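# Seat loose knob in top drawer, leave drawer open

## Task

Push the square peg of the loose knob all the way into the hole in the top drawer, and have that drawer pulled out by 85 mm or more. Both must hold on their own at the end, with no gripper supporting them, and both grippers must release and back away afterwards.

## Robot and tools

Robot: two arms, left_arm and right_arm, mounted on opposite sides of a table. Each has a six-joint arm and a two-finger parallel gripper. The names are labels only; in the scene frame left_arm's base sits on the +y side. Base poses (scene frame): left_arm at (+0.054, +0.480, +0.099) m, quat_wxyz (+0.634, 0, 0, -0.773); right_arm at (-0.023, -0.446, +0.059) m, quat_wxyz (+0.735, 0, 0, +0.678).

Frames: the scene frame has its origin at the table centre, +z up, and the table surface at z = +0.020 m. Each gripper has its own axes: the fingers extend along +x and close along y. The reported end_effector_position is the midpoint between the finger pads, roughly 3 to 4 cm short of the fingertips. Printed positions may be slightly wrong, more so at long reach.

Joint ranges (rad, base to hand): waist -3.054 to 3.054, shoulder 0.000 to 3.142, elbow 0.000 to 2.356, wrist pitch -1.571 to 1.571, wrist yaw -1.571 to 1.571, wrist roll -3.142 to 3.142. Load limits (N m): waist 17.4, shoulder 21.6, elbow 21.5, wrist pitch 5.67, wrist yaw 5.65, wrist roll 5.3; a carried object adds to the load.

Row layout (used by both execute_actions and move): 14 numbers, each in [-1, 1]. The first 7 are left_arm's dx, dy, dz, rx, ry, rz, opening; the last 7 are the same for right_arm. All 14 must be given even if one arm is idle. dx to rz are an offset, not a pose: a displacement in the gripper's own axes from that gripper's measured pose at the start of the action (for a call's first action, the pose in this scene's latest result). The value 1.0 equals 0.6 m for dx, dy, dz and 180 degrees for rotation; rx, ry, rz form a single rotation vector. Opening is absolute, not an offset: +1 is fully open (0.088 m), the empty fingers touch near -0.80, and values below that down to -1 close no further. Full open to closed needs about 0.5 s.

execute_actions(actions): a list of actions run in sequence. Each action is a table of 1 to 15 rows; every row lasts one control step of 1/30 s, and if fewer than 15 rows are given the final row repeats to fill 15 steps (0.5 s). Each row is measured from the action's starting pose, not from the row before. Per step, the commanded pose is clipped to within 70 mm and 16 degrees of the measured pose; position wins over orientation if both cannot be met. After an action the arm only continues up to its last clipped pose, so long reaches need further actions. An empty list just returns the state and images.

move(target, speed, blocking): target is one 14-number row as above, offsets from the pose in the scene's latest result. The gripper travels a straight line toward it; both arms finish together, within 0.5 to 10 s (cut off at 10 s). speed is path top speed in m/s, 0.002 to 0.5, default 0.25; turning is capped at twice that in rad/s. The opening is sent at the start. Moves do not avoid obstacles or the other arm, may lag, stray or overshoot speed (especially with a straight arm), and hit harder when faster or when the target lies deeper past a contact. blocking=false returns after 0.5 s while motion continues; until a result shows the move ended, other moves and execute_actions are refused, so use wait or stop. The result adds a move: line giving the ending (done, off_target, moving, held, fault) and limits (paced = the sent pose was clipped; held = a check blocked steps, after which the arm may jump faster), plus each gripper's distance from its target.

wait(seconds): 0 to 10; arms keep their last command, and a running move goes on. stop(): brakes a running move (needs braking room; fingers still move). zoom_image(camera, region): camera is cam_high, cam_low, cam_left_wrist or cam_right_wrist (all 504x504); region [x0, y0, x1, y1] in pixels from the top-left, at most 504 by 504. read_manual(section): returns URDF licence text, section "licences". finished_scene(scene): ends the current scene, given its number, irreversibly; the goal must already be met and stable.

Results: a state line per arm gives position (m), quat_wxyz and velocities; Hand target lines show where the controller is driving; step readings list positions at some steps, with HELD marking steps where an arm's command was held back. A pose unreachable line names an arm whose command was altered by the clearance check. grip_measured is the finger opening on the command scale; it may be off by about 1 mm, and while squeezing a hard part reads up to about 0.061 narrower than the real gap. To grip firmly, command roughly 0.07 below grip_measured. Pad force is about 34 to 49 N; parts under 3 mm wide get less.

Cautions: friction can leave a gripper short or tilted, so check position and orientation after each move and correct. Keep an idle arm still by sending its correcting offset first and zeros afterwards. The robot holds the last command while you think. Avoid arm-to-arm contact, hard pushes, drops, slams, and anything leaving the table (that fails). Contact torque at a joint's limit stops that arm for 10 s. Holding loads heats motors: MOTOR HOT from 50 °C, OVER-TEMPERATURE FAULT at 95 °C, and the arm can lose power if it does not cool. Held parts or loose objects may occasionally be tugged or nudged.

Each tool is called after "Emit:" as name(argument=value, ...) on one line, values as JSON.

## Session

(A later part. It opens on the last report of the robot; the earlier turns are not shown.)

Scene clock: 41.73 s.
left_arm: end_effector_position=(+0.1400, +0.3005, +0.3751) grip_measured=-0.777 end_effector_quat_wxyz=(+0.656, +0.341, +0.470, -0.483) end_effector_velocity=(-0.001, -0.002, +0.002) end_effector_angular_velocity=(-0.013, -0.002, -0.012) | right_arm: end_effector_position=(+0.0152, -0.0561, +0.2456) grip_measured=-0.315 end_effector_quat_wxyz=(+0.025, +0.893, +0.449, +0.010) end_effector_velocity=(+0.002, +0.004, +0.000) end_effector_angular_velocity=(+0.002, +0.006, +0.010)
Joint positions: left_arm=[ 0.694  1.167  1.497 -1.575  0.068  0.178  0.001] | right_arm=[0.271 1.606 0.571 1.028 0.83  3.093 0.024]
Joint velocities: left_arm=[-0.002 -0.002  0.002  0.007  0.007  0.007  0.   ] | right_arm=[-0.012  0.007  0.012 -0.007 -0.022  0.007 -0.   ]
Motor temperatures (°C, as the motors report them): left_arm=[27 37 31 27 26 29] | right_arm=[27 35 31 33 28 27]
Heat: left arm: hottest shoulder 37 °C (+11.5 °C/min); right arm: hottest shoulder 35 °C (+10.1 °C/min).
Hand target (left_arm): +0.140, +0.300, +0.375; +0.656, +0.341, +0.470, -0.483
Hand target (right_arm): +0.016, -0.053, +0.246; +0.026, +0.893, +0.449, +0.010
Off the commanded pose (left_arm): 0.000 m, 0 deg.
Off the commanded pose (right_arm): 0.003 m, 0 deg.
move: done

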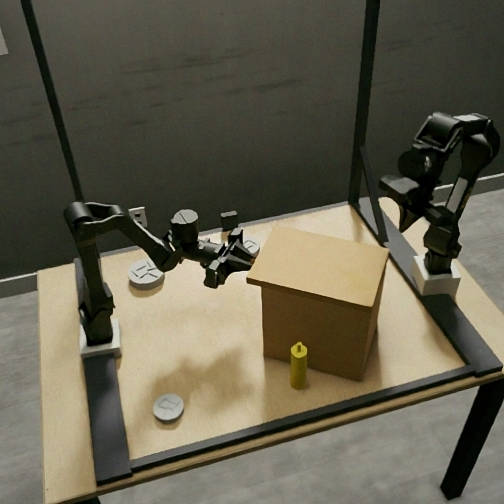

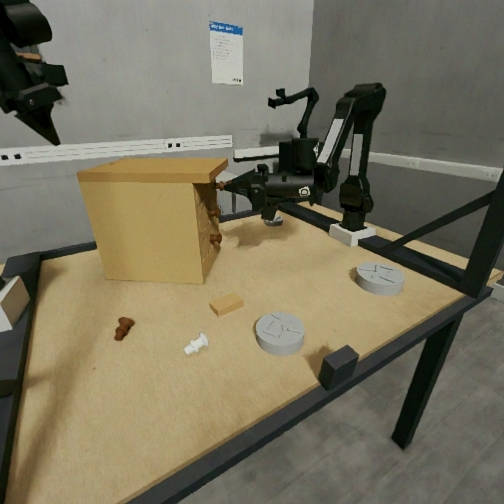

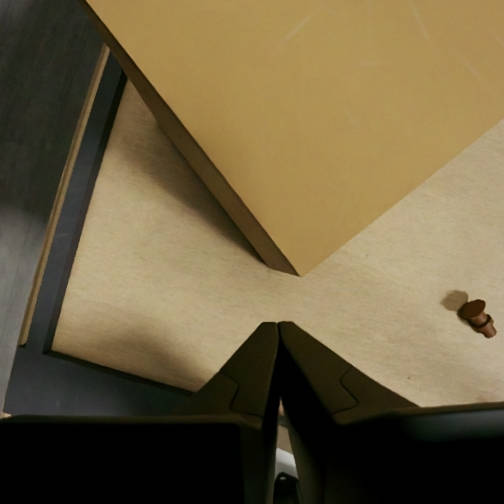

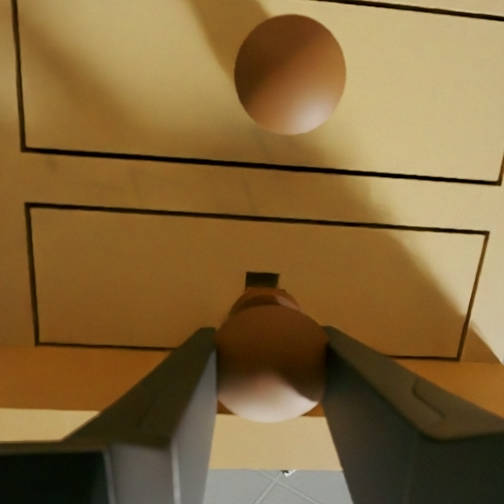

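Emit:
move(target=[0,0,0,0,0,0,-0.8, 0.023,-0.003,-0.004,0,0,0,-0.4], speed=0.03)

Emit:
zoom_image(camera="cam_low", region=[180, 150, 320, 250])

Emit:
zoom_image(camera="cam_right_wrist", region=[220, 250, 310, 330])

Scene clock: 42.77 s.
left_arm: end_effector_position=(+0.1400, +0.3005, +0.3751) grip_measured=-0.777 end_effector_quat_wxyz=(+0.656, +0.341, +0.470, -0.483) end_effector_velocity=(-0.002, +0.005, -0.002) end_effector_angular_velocity=(+0.023, +0.002, -0.007) | right_arm: end_effector_position=(+0.0215, -0.0466, +0.2476) grip_measured=-0.315 end_effector_quat_wxyz=(+0.025, +0.893, +0.449, +0.010) end_effector_velocity=(+0.002, +0.001, -0.001) end_effector_angular_velocity=(-0.012, -0.007, +0.000)
Joint positions: left_arm=[ 0.694  1.167  1.497 -1.575  0.068  0.178  0.001] | right_arm=[0.243 1.629 0.607 1.016 0.802 3.093 0.024]
Joint velocities: left_arm=[-0.002 -0.002 -0.002 -0.022 -0.007  0.007 -0.   ] | right_arm=[-0.007  0.002  0.002 -0.007 -0.007 -0.007  0.   ]
Motor temperatures (°C, as the motors report them): left_arm=[27 36 32 27 26 29] | right_arm=[27 35 31 33 28 27]
Heat: left arm: hottest shoulder 36 °C (+9.8 °C/min); right arm: hottest shoulder 35 °C (+9.8 °C/min).
Hand target (left_arm): +0.140, +0.300, +0.375; +0.656, +0.341, +0.470, -0.483
Hand target (right_arm): +0.022, -0.044, +0.248; +0.025, +0.893, +0.449, +0.010
Off the commanded pose (left_arm): 0.000 m, 0 deg.
Off the commanded pose (right_arm): 0.003 m, 0 deg.
move: done

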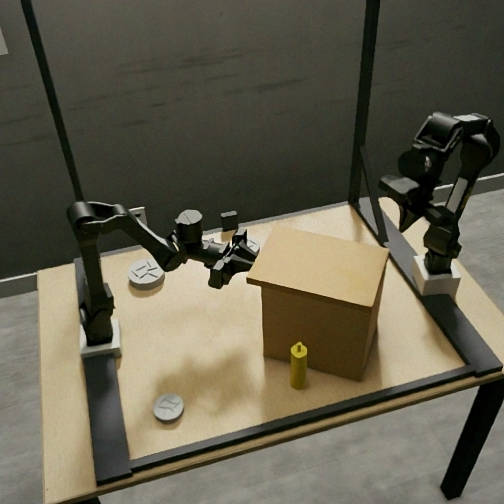

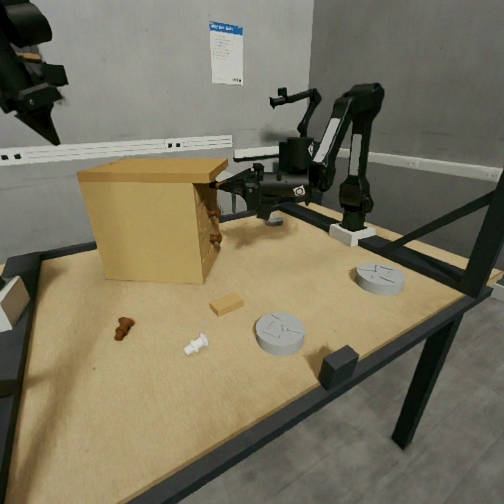

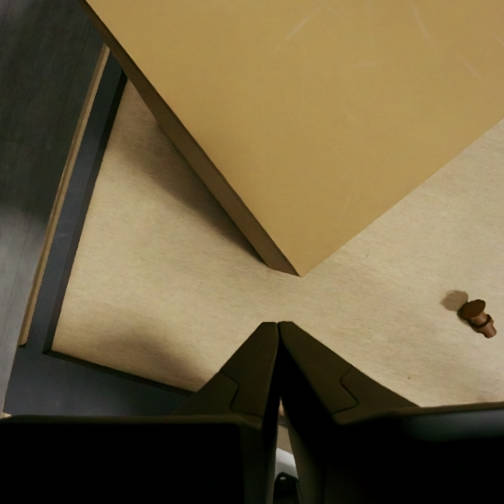

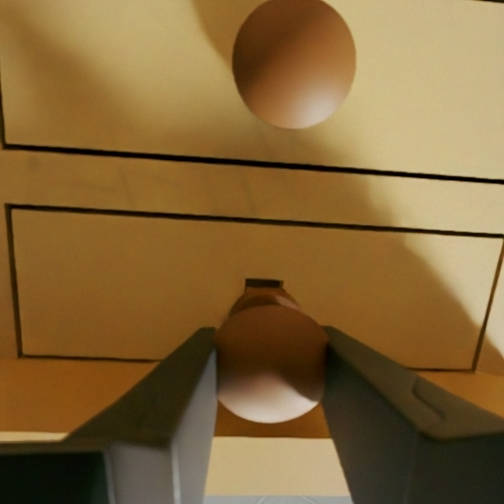

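Region (180, 150, 320, 250) of cam_low's 504x504 image, scaled by 3.600, with more detail than that image has; it fills the top 360 rows of this view, and the rest is white.

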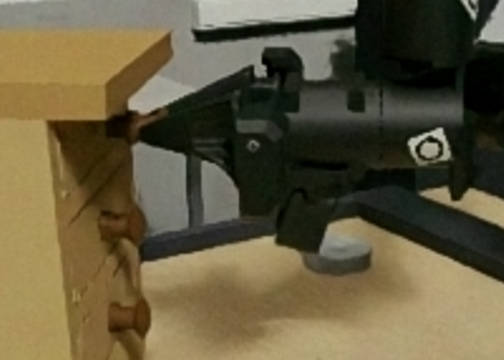

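Region (220, 250, 310, 330) of cam_right_wrist's 504x504 image, scaled by 5.600, with more detail than that image has.

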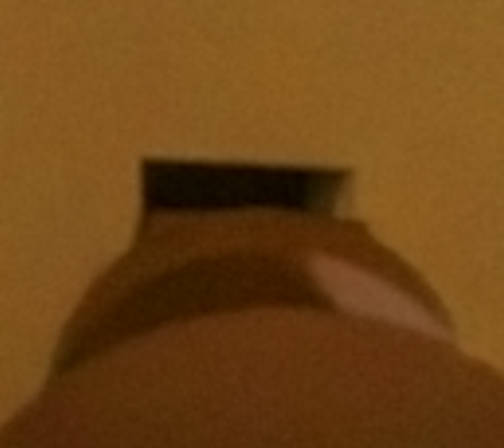

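Emit:
move(target=[0,0,0,0,0,0,-0.8, 0.022,-0.002,-0.001,0,0,0,-0.4], speed=0.015)

Emit:
zoom_image(camera="cam_low", region=[180, 150, 320, 250])

Emit:
zoom_image(camera="cam_right_wrist", region=[220, 250, 310, 330])

Scene clock: 44.10 s.
left_arm: end_effector_position=(+0.1400, +0.3005, +0.3751) grip_measured=-0.777 end_effector_quat_wxyz=(+0.656, +0.341, +0.470, -0.483) end_effector_velocity=(-0.001, +0.003, +0.000) end_effector_angular_velocity=(+0.006, -0.007, -0.007) | right_arm: end_effector_position=(+0.0278, -0.0379, +0.2482) grip_measured=-0.315 end_effector_quat_wxyz=(+0.024, +0.893, +0.448, +0.010) end_effector_velocity=(+0.002, +0.002, +0.000) end_effector_angular_velocity=(+0.002, +0.006, -0.000)
Joint positions: left_arm=[ 0.694  1.167  1.497 -1.575  0.068  0.178  0.001] | right_arm=[0.217 1.655 0.637 1.012 0.776 3.093 0.024]
Joint velocities: left_arm=[-0.002 -0.007 -0.002 -0.007 -0.007  0.007 -0.   ] | right_arm=[-0.007  0.002  0.007 -0.007 -0.007  0.007 -0.   ]
Motor temperatures (°C, as the motors report them): left_arm=[27 36 32 27 26 29] | right_arm=[27 35 31 33 28 27]
Heat: left arm: hottest shoulder 36 °C (+9.5 °C/min); right arm: hottest shoulder 35 °C (+9.5 °C/min).
Hand target (left_arm): +0.140, +0.300, +0.375; +0.656, +0.341, +0.470, -0.483
Hand target (right_arm): +0.028, -0.035, +0.248; +0.025, +0.893, +0.449, +0.010
Off the commanded pose (left_arm): 0.000 m, 0 deg.
Off the commanded pose (right_arm): 0.003 m, 0 deg.
move: done

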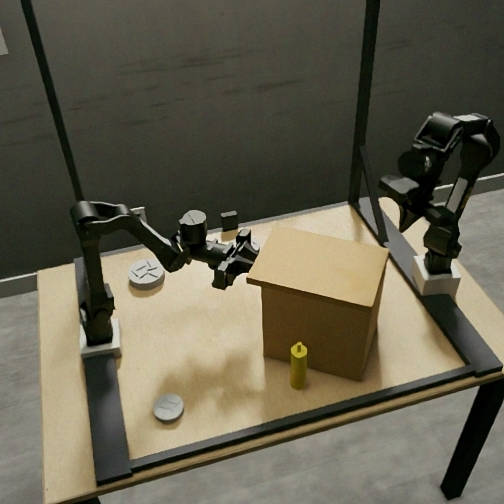

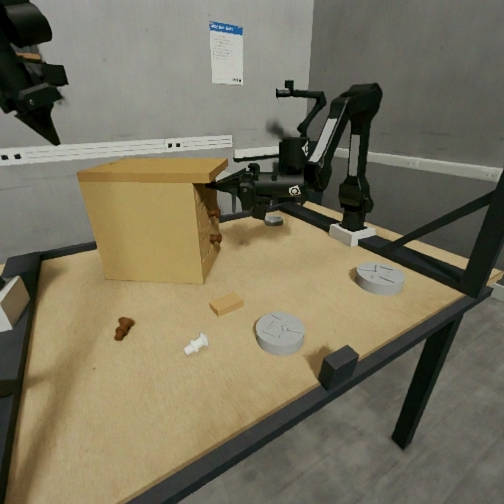

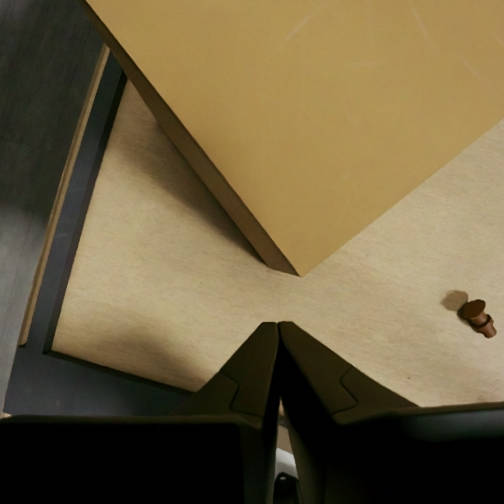

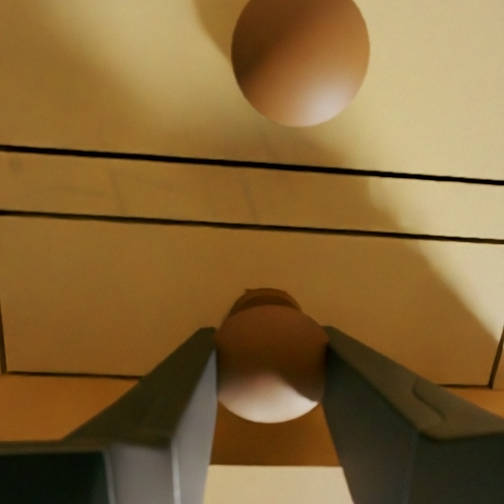

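Region (180, 150, 320, 250) of cam_low's 504x504 image, scaled by 3.600, with more detail than that image has; it fills the top 360 rows of this view, and the rest is white.

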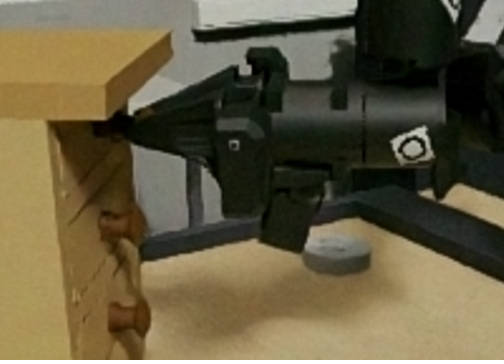

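Region (220, 250, 310, 330) of cam_right_wrist's 504x504 image, scaled by 5.600, with more detail than that image has.

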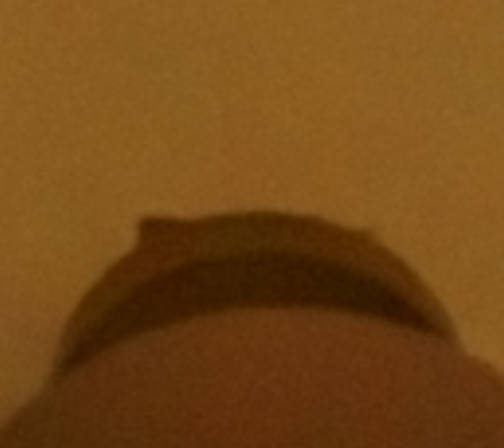

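Looks like it is just entering. Continue.

Emit:
move(target=[0,0,0,0,0,0,-0.8, 0.025,-0.001,-0.0005,0,0,0,-0.4], speed=0.015)

Emit:
zoom_image(camera="cam_low", region=[180, 150, 320, 250])

Scene clock: 45.43 s.
left_arm: end_effector_position=(+0.1400, +0.3005, +0.3751) grip_measured=-0.777 end_effector_quat_wxyz=(+0.656, +0.341, +0.470, -0.483) end_effector_velocity=(-0.002, +0.002, +0.000) end_effector_angular_velocity=(+0.005, -0.003, +0.002) | right_arm: end_effector_position=(+0.0340, -0.0294, +0.2485) grip_measured=-0.315 end_effector_quat_wxyz=(+0.024, +0.893, +0.449, +0.010) end_effector_velocity=(+0.002, +0.001, -0.001) end_effector_angular_velocity=(-0.012, -0.007, +0.000)
Joint positions: left_arm=[ 0.694  1.167  1.497 -1.575  0.068  0.178  0.001] | right_arm=[0.192 1.681 0.668 1.009 0.75  3.093 0.024]
Joint velocities: left_arm=[-0.007 -0.007 -0.002 -0.007 -0.007 -0.007 -0.   ] | right_arm=[-0.007  0.002  0.002 -0.007 -0.007 -0.007 -0.   ]
Motor temperatures (°C, as the motors report them): left_arm=[27 36 32 27 26 29] | right_arm=[27 35 31 33 28 27]
Heat: left arm: hottest shoulder 36 °C (+9.2 °C/min); right arm: hottest shoulder 35 °C (+9.2 °C/min).
Hand target (left_arm): +0.140, +0.300, +0.375; +0.656, +0.341, +0.470, -0.483
Hand target (right_arm): +0.036, -0.026, +0.248; +0.024, +0.893, +0.449, +0.010
Off the commanded pose (left_arm): 0.000 m, 0 deg.
Off the commanded pose (right_arm): 0.005 m, 0 deg.
move: done

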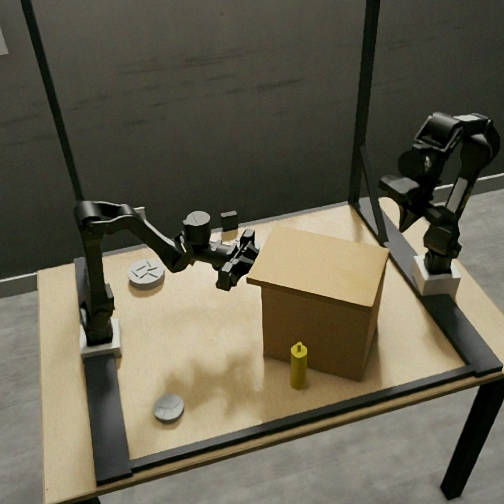

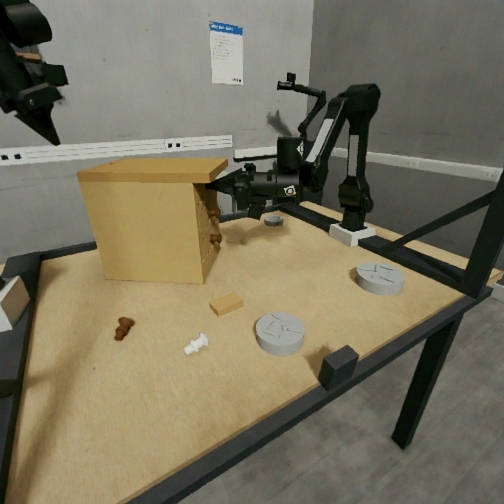

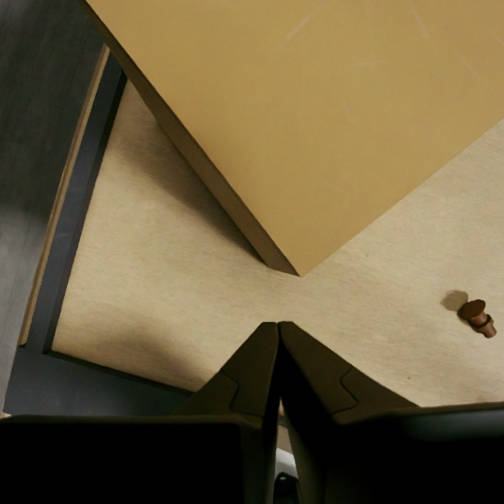

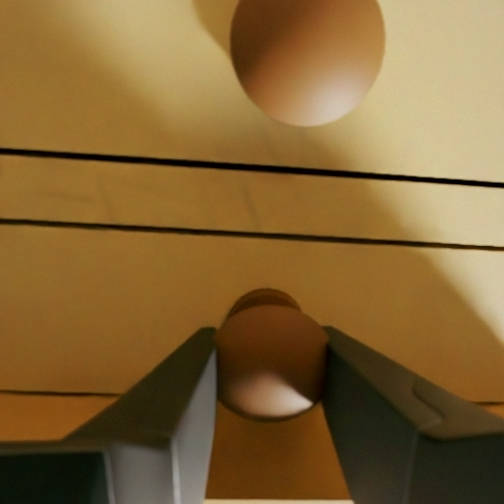

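Region (180, 150, 320, 250) of cam_low's 504x504 image, scaled by 3.600, with more detail than that image has; it fills the top 360 rows of this view, and the rest is white.

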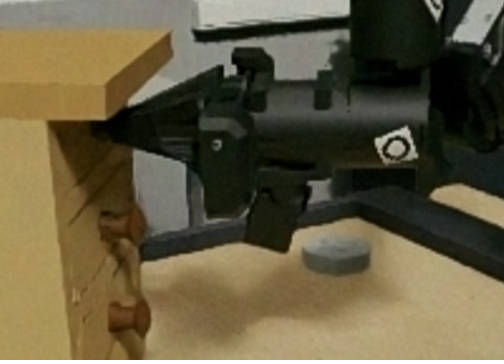

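Emit:
move(target=[0,0,0,0,0,0,-0.8, 0.022,-0.001,0,0,0,0,-0.4], speed=0.015)

Scene clock: 46.70 s.
left_arm: end_effector_position=(+0.1400, +0.3005, +0.3751) grip_measured=-0.777 end_effector_quat_wxyz=(+0.656, +0.341, +0.470, -0.483) end_effector_velocity=(-0.000, +0.001, -0.002) end_effector_angular_velocity=(+0.012, +0.007, +0.021) | right_arm: end_effector_position=(+0.0349, -0.0268, +0.2484) grip_measured=-0.315 end_effector_quat_wxyz=(+0.023, +0.893, +0.449, +0.010) end_effector_velocity=(-0.002, +0.001, -0.001) end_effector_angular_velocity=(-0.012, -0.007, +0.020)
Joint positions: left_arm=[ 0.694  1.167  1.497 -1.575  0.068  0.178  0.001] | right_arm=[0.188 1.69  0.677 1.009 0.745 3.093 0.024]
Joint velocities: left_arm=[-0.002  0.002 -0.002 -0.007 -0.007 -0.022 -0.   ] | right_arm=[-0.002 -0.002 -0.002 -0.007 -0.022 -0.007  0.   ]
Motor temperatures (°C, as the motors report them): left_arm=[27 36 32 27 26 29] | right_arm=[27 35 31 33 28 27]
Heat: left arm: hottest shoulder 36 °C (+9.0 °C/min); right arm: hottest shoulder 35 °C (+9.0 °C/min).
Hand target (left_arm): +0.140, +0.300, +0.375; +0.656, +0.341, +0.470, -0.483
Hand target (right_arm): +0.041, -0.019, +0.249; +0.023, +0.893, +0.449, +0.010
Off the commanded pose (left_arm): 0.000 m, 0 deg.
Off the commanded pose (right_arm): 0.011 m, 0 deg.
move: off_target (right_arm)

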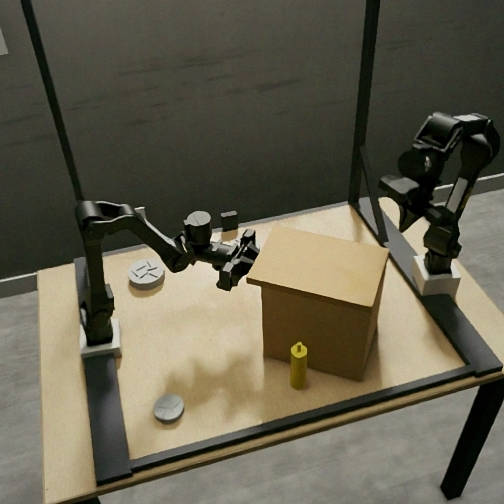

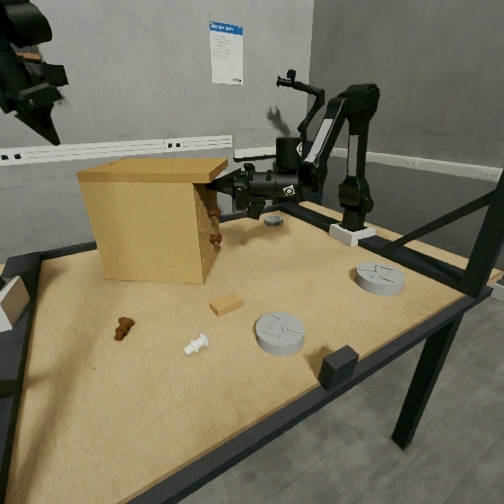

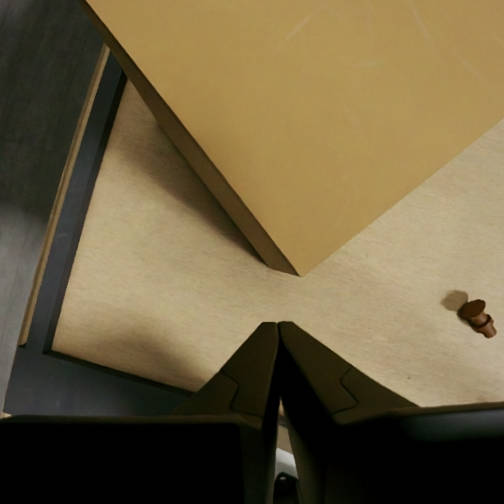

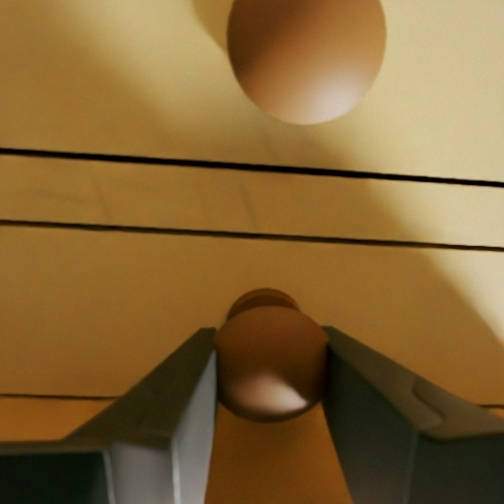

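Emit:
move(target=[0,0,0,0,0,0,-0.8, 0.035,0,0,0,0,0,-0.4], speed=0.025)

Emit:
zoom_image(camera="cam_low", region=[190, 165, 250, 225])

Scene clock: 47.90 s.
left_arm: end_effector_position=(+0.1400, +0.3005, +0.3751) grip_measured=-0.777 end_effector_quat_wxyz=(+0.656, +0.341, +0.470, -0.483) end_effector_velocity=(+0.002, +0.004, -0.001) end_effector_angular_velocity=(+0.014, -0.008, +0.030) | right_arm: end_effector_position=(+0.0347, -0.0243, +0.2479) grip_measured=-0.315 end_effector_quat_wxyz=(+0.024, +0.893, +0.450, +0.010) end_effector_velocity=(-0.002, +0.002, -0.006) end_effector_angular_velocity=(-0.031, -0.009, +0.020)
Joint positions: left_arm=[ 0.694  1.167  1.497 -1.575  0.068  0.178  0.001] | right_arm=[0.187 1.699 0.686 1.009 0.744 3.093 0.024]
Joint velocities: left_arm=[ 0.002 -0.002 -0.002 -0.007 -0.022 -0.022 -0.   ] | right_arm=[-0.002  0.002 -0.002 -0.022 -0.022 -0.007  0.   ]
Motor temperatures (°C, as the motors report them): left_arm=[27 35 32 27 26 29] | right_arm=[27 35 32 33 28 27]
Heat: left arm: hottest shoulder 35 °C (+7.5 °C/min); right arm: hottest shoulder 35 °C (+8.8 °C/min).
Hand target (left_arm): +0.140, +0.300, +0.375; +0.656, +0.341, +0.470, -0.483
Hand target (right_arm): +0.047, -0.012, +0.248; +0.023, +0.893, +0.449, +0.010
Off the commanded pose (left_arm): 0.000 m, 0 deg.
Off the commanded pose (right_arm): 0.019 m, 0 deg.
move: off_target (right_arm)

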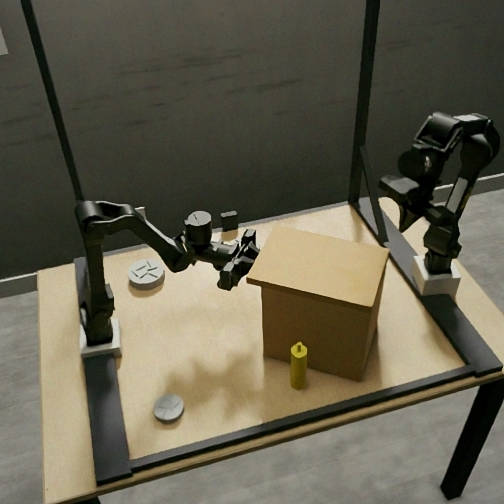

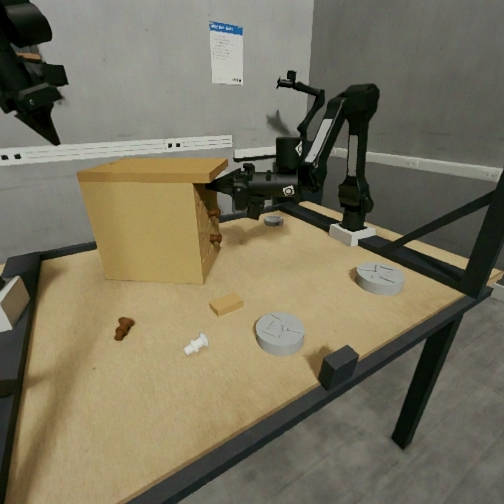

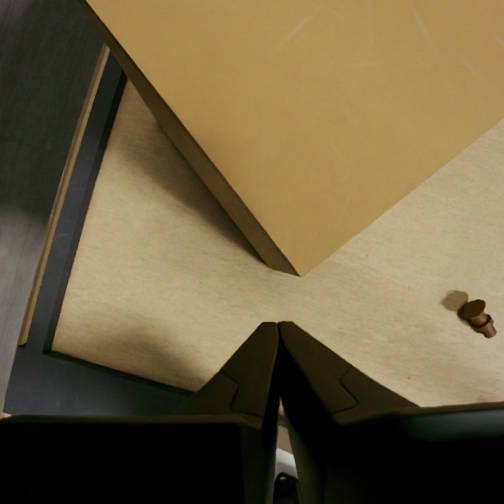

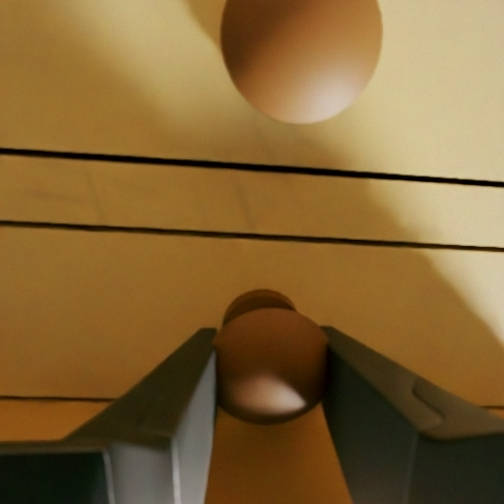

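Region (190, 165, 250, 225) of cam_low's 504x504 image, scaled by 8.400, with more detail than that image has.

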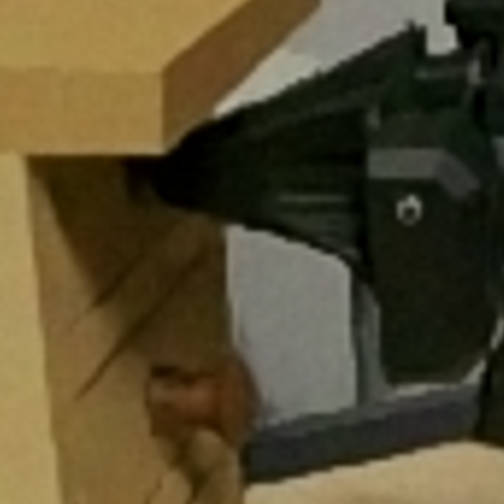

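Emit:
move(target=[0,0,0,0,0,0,-0.8, -0.06,0.003,0,0,0,0,-0.4], speed=0.03)

Scene clock: 49.60 s.
left_arm: end_effector_position=(+0.1400, +0.3005, +0.3751) grip_measured=-0.777 end_effector_quat_wxyz=(+0.656, +0.341, +0.470, -0.483) end_effector_velocity=(+0.001, +0.003, -0.001) end_effector_angular_velocity=(+0.016, -0.013, +0.012) | right_arm: end_effector_position=(+0.0161, -0.0513, +0.2483) grip_measured=-0.324 end_effector_quat_wxyz=(+0.024, +0.893, +0.449, +0.010) end_effector_velocity=(+0.001, -0.004, -0.001) end_effector_angular_velocity=(-0.012, -0.007, -0.005)
Joint positions: left_arm=[ 0.694  1.167  1.497 -1.575  0.068  0.178  0.001] | right_arm=[0.265 1.614 0.592 1.017 0.823 3.093 0.023]
Joint velocities: left_arm=[-0.002 -0.002 -0.002 -0.007 -0.022 -0.007  0.   ] | right_arm=[ 0.002 -0.012 -0.012 -0.007  0.007 -0.007 -0.   ]
Motor temperatures (°C, as the motors report them): left_arm=[27 35 32 27 26 29] | right_arm=[27 35 32 33 28 27]
Heat: left arm: hottest shoulder 35 °C (+7.3 °C/min); right arm: hottest shoulder 35 °C (+8.5 °C/min).
Hand target (left_arm): +0.140, +0.300, +0.375; +0.656, +0.341, +0.470, -0.483
Hand target (right_arm): +0.015, -0.054, +0.248; +0.024, +0.893, +0.450, +0.010
Off the commanded pose (left_arm): 0.000 m, 0 deg.
Off the commanded pose (right_arm): 0.003 m, 0 deg.
move: done

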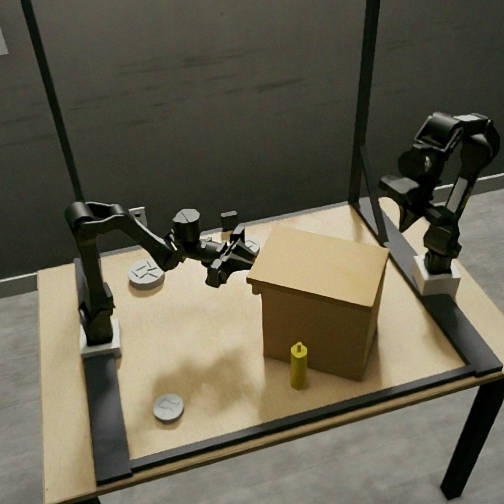

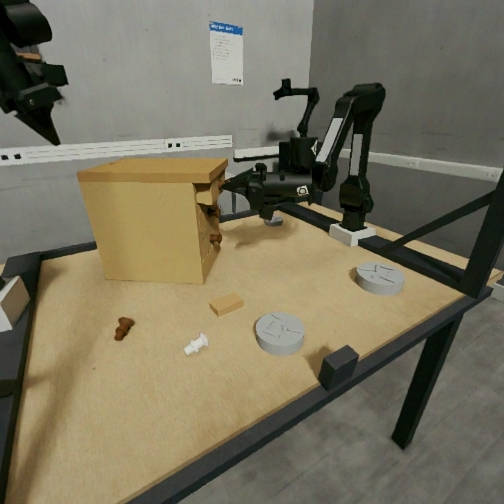

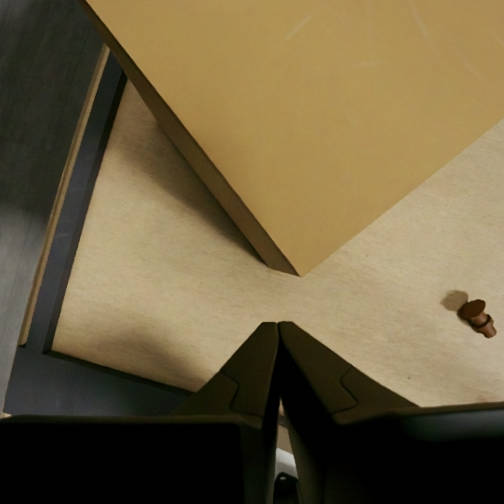

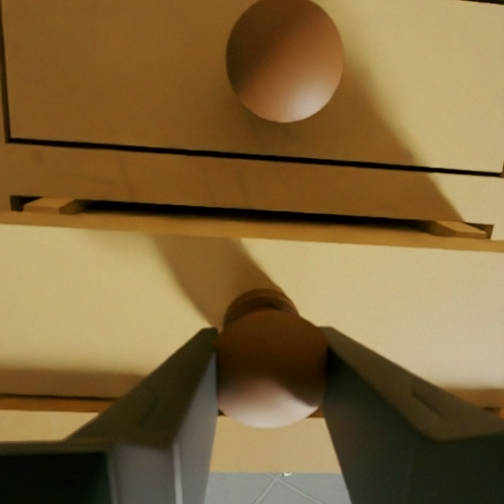

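Emit:
move(target=[0,0,0,0,0,0,-0.8, -0.125,0.002,0,0,0,0,-0.4], speed=0.05)

Emit:
move(target=[0,0,0,0,0,0,-0.8, 0,0,0,0,0,0,0.2])

Emit:
move(target=[0,0,0,0,0,0,-0.8, -0.11,0,0,0,0,0,0.2], speed=0.12)

Emit:
zoom_image(camera="cam_low", region=[180, 150, 320, 250])

Scene clock: 51.70 s.
left_arm: end_effector_position=(+0.1400, +0.3005, +0.3751) grip_measured=-0.777 end_effector_quat_wxyz=(+0.656, +0.341, +0.470, -0.483) end_effector_velocity=(+0.001, -0.001, -0.001) end_effector_angular_velocity=(+0.000, -0.005, +0.007) | right_arm: end_effector_position=(-0.0278, -0.1095, +0.2473) grip_measured=-0.324 end_effector_quat_wxyz=(+0.027, +0.893, +0.449, +0.011) end_effector_velocity=(-0.004, -0.002, -0.001) end_effector_angular_velocity=(-0.002, -0.005, +0.020)
Joint positions: left_arm=[ 0.694  1.167  1.497 -1.575  0.068  0.178  0.001] | right_arm=[0.495 1.446 0.432 1.003 1.054 3.093 0.023]
Joint velocities: left_arm=[-0.002  0.002 -0.002  0.007 -0.007 -0.007 -0.   ] | right_arm=[ 0.012 -0.007 -0.012  0.007 -0.007 -0.007 -0.   ]
Motor temperatures (°C, as the motors report them): left_arm=[27 35 32 27 26 29] | right_arm=[27 35 32 33 28 27]
Heat: left arm: hottest shoulder 35 °C (+7.0 °C/min); right arm: hottest shoulder 35 °C (+8.1 °C/min).
Hand target (left_arm): +0.140, +0.300, +0.375; +0.656, +0.341, +0.470, -0.483
Hand target (right_arm): -0.028, -0.112, +0.248; +0.024, +0.893, +0.449, +0.010
Off the commanded pose (left_arm): 0.000 m, 0 deg.
Off the commanded pose (right_arm): 0.003 m, 0 deg.
move: done

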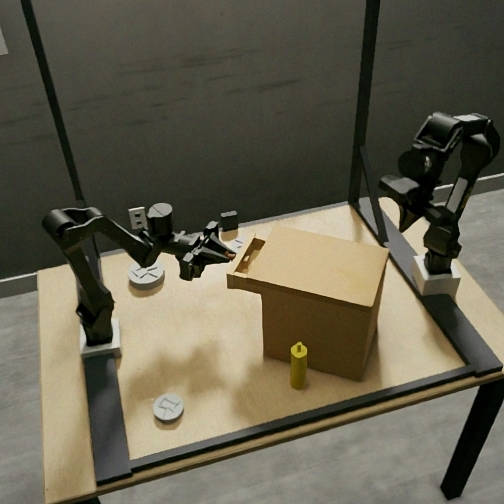

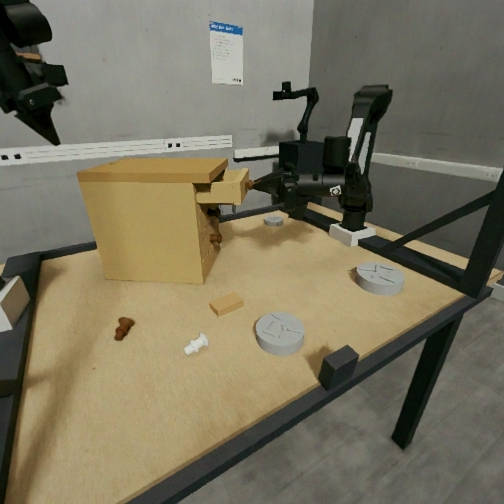

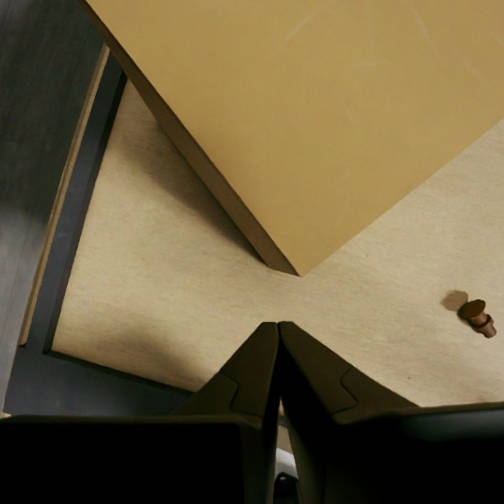

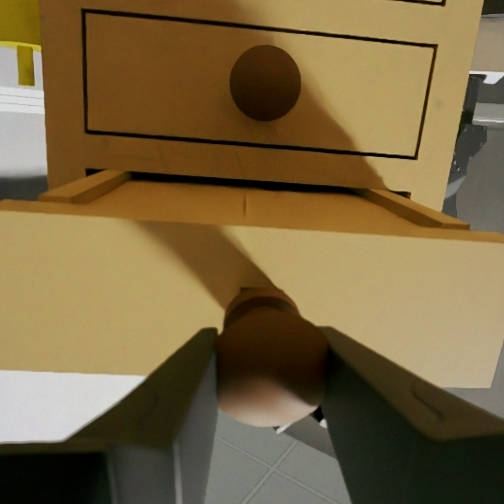

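Scene clock: 52.43 s.
left_arm: end_effector_position=(+0.1400, +0.3005, +0.3751) grip_measured=-0.777 end_effector_quat_wxyz=(+0.656, +0.341, +0.470, -0.483) end_effector_velocity=(+0.001, +0.004, -0.000) end_effector_angular_velocity=(+0.011, -0.015, +0.012) | right_arm: end_effector_position=(-0.0277, -0.1097, +0.2474) grip_measured=+0.195 end_effector_quat_wxyz=(+0.027, +0.893, +0.448, +0.011) end_effector_velocity=(+0.002, -0.001, -0.001) end_effector_angular_velocity=(-0.011, -0.009, -0.010)
Joint positions: left_arm=[ 0.694  1.167  1.497 -1.575  0.068  0.178  0.001] | right_arm=[0.495 1.445 0.432 1.003 1.055 3.093 0.049]
Joint velocities: left_arm=[-0.002 -0.007 -0.002 -0.007 -0.022 -0.007 -0.   ] | right_arm=[-0.002 -0.002 -0.002 -0.007  0.007 -0.007  0.001]
Motor temperatures (°C, as the motors report them): left_arm=[27 35 32 28 26 29] | right_arm=[27 35 32 33 28 27]
Heat: left arm: hottest shoulder 35 °C (+6.9 °C/min); right arm: hottest shoulder 35 °C (+8.0 °C/min).
Hand target (left_arm): +0.140, +0.300, +0.375; +0.656, +0.341, +0.470, -0.483
Hand target (right_arm): -0.028, -0.110, +0.247; +0.027, +0.893, +0.449, +0.011
Off the commanded pose (left_arm): 0.000 m, 0 deg.
Off the commanded pose (right_arm): 0.000 m, 0 deg.
move: done

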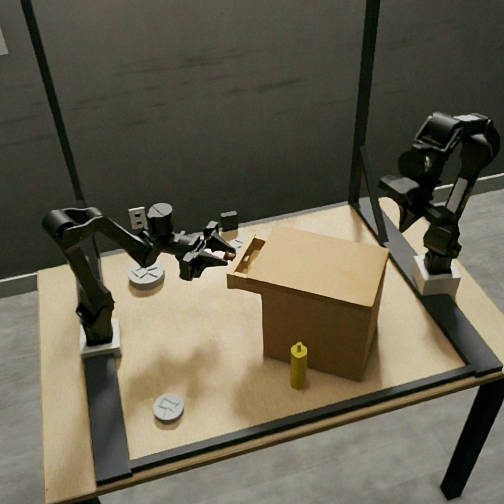

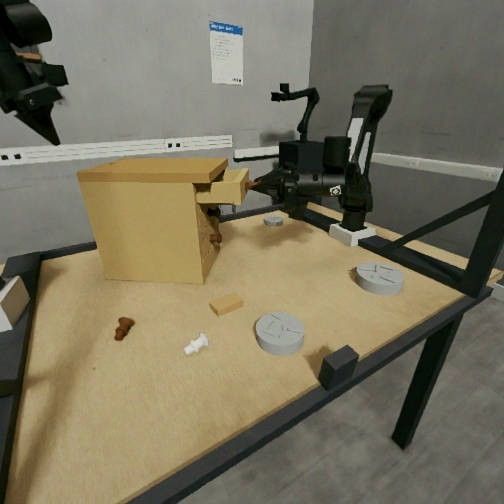

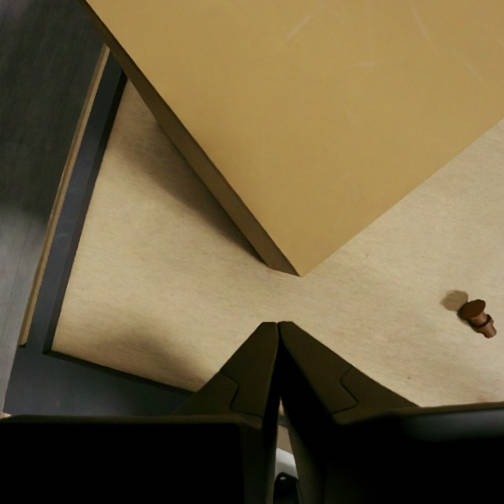

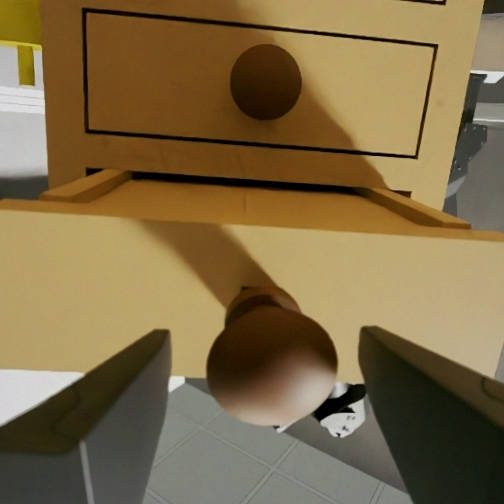

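Scene clock: 53.53 s.
left_arm: end_effector_position=(+0.1400, +0.3005, +0.3751) grip_measured=-0.777 end_effector_quat_wxyz=(+0.656, +0.341, +0.470, -0.483) end_effector_velocity=(-0.002, +0.001, -0.001) end_effector_angular_velocity=(+0.001, +0.016, +0.016) | right_arm: end_effector_position=(-0.0680, -0.1602, +0.2482) grip_measured=+0.198 end_effector_quat_wxyz=(+0.027, +0.893, +0.449, +0.011) end_effector_velocity=(+0.002, -0.004, +0.003) end_effector_angular_velocity=(+0.019, +0.022, -0.015)
Joint positions: left_arm=[ 0.694  1.167  1.497 -1.575  0.068  0.178  0.001] | right_arm=[0.767 1.336 0.358 0.961 1.326 3.099 0.049]
Joint velocities: left_arm=[-0.002 -0.002 -0.002 -0.007  0.007 -0.022 -0.   ] | right_arm=[ 0.007 -0.017 -0.002 -0.007  0.022  0.022  0.   ]
Motor temperatures (°C, as the motors report them): left_arm=[27 34 32 28 26 29] | right_arm=[27 35 32 33 28 27]
Heat: left arm: hottest shoulder 34 °C (+5.6 °C/min); right arm: hottest shoulder 35 °C (+7.8 °C/min).
Hand target (left_arm): +0.140, +0.300, +0.375; +0.656, +0.341, +0.470, -0.483
Hand target (right_arm): -0.068, -0.162, +0.248; +0.026, +0.893, +0.449, +0.011
Off the commanded pose (left_arm): 0.000 m, 0 deg.
Off the commanded pose (right_arm): 0.003 m, 0 deg.
move: done

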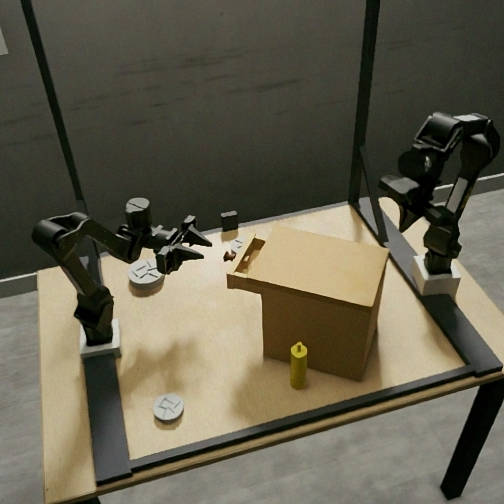

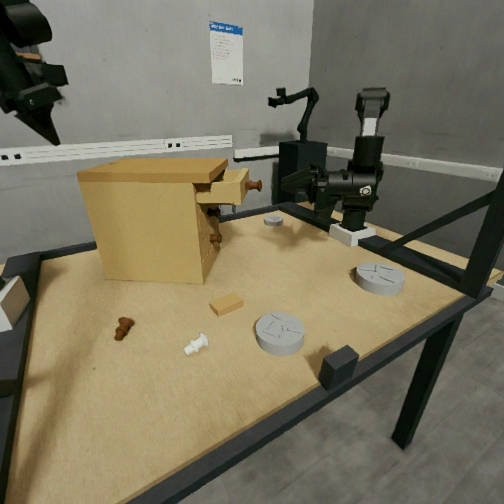

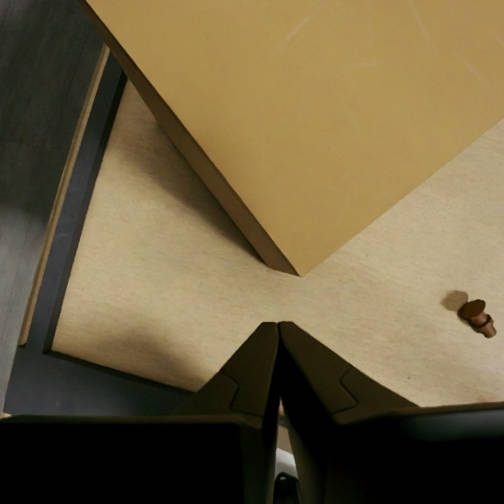

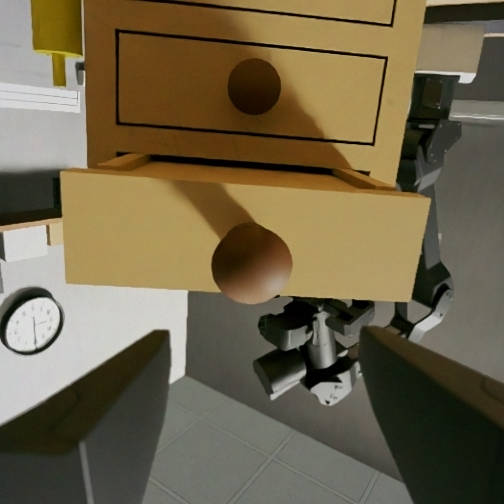

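Region (180, 150, 320, 250) of cam_low's 504x504 image, scaled by 3.600, with more detail than that image has; it fills the top 360 rows of this view, and the rest is white.

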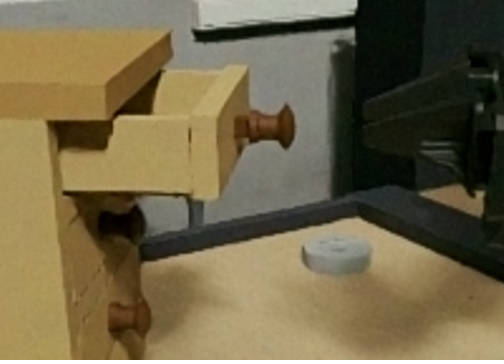

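Emit:
move(target=[0,0,0,0,0,0,-0.8, 0.112,0.0,0.001,0,0,0,0.2], speed=0.12)

Scene clock: 55.03 s.
left_arm: end_effector_position=(+0.1400, +0.3005, +0.3751) grip_measured=-0.777 end_effector_quat_wxyz=(+0.656, +0.341, +0.470, -0.483) end_effector_velocity=(-0.000, +0.002, -0.001) end_effector_angular_velocity=(+0.009, -0.000, +0.007) | right_arm: end_effector_position=(-0.0273, -0.1091, +0.2460) grip_measured=+0.198 end_effector_quat_wxyz=(+0.028, +0.893, +0.448, +0.010) end_effector_velocity=(+0.001, +0.002, -0.000) end_effector_angular_velocity=(-0.002, -0.005, +0.000)
Joint positions: left_arm=[ 0.694  1.167  1.497 -1.575  0.068  0.178  0.001] | right_arm=[0.493 1.45  0.432 1.005 1.053 3.094 0.049]
Joint velocities: left_arm=[-0.002 -0.002 -0.002 -0.007 -0.007 -0.007 -0.   ] | right_arm=[-0.007  0.007  0.002  0.007 -0.007 -0.007 -0.   ]
Motor temperatures (°C, as the motors report them): left_arm=[27 34 32 28 26 29] | right_arm=[27 34 32 33 28 27]
Heat: left arm: hottest shoulder 34 °C (+5.5 °C/min); right arm: hottest shoulder 34 °C (+6.5 °C/min).
Hand target (left_arm): +0.140, +0.300, +0.375; +0.656, +0.341, +0.470, -0.483
Hand target (right_arm): -0.028, -0.107, +0.248; +0.027, +0.893, +0.449, +0.012
Off the commanded pose (left_arm): 0.000 m, 0 deg.
Off the commanded pose (right_arm): 0.003 m, 0 deg.
move: done

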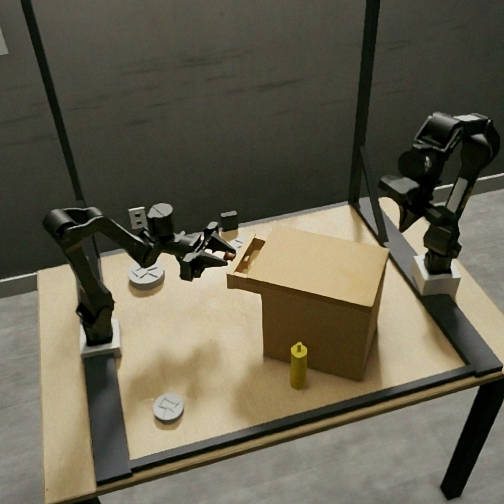

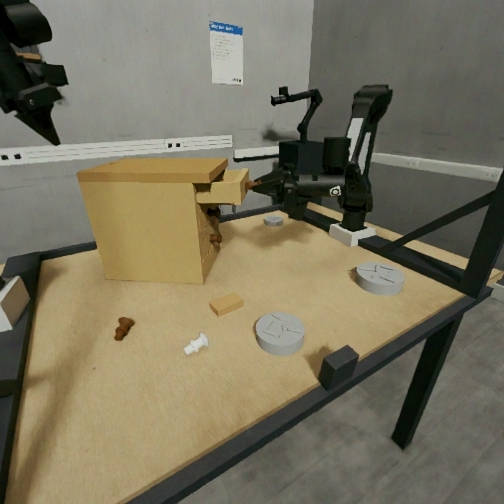

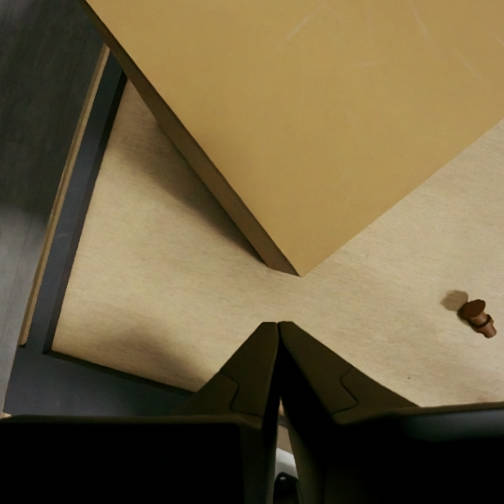

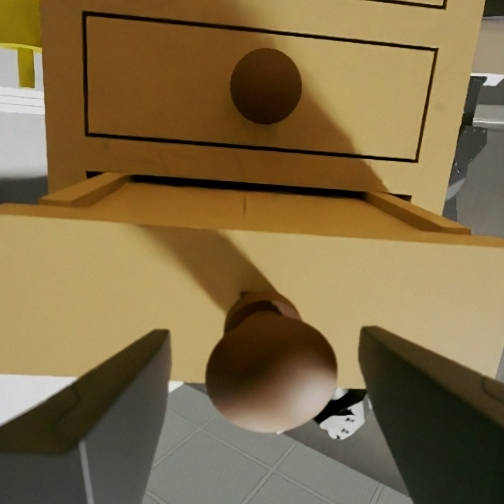

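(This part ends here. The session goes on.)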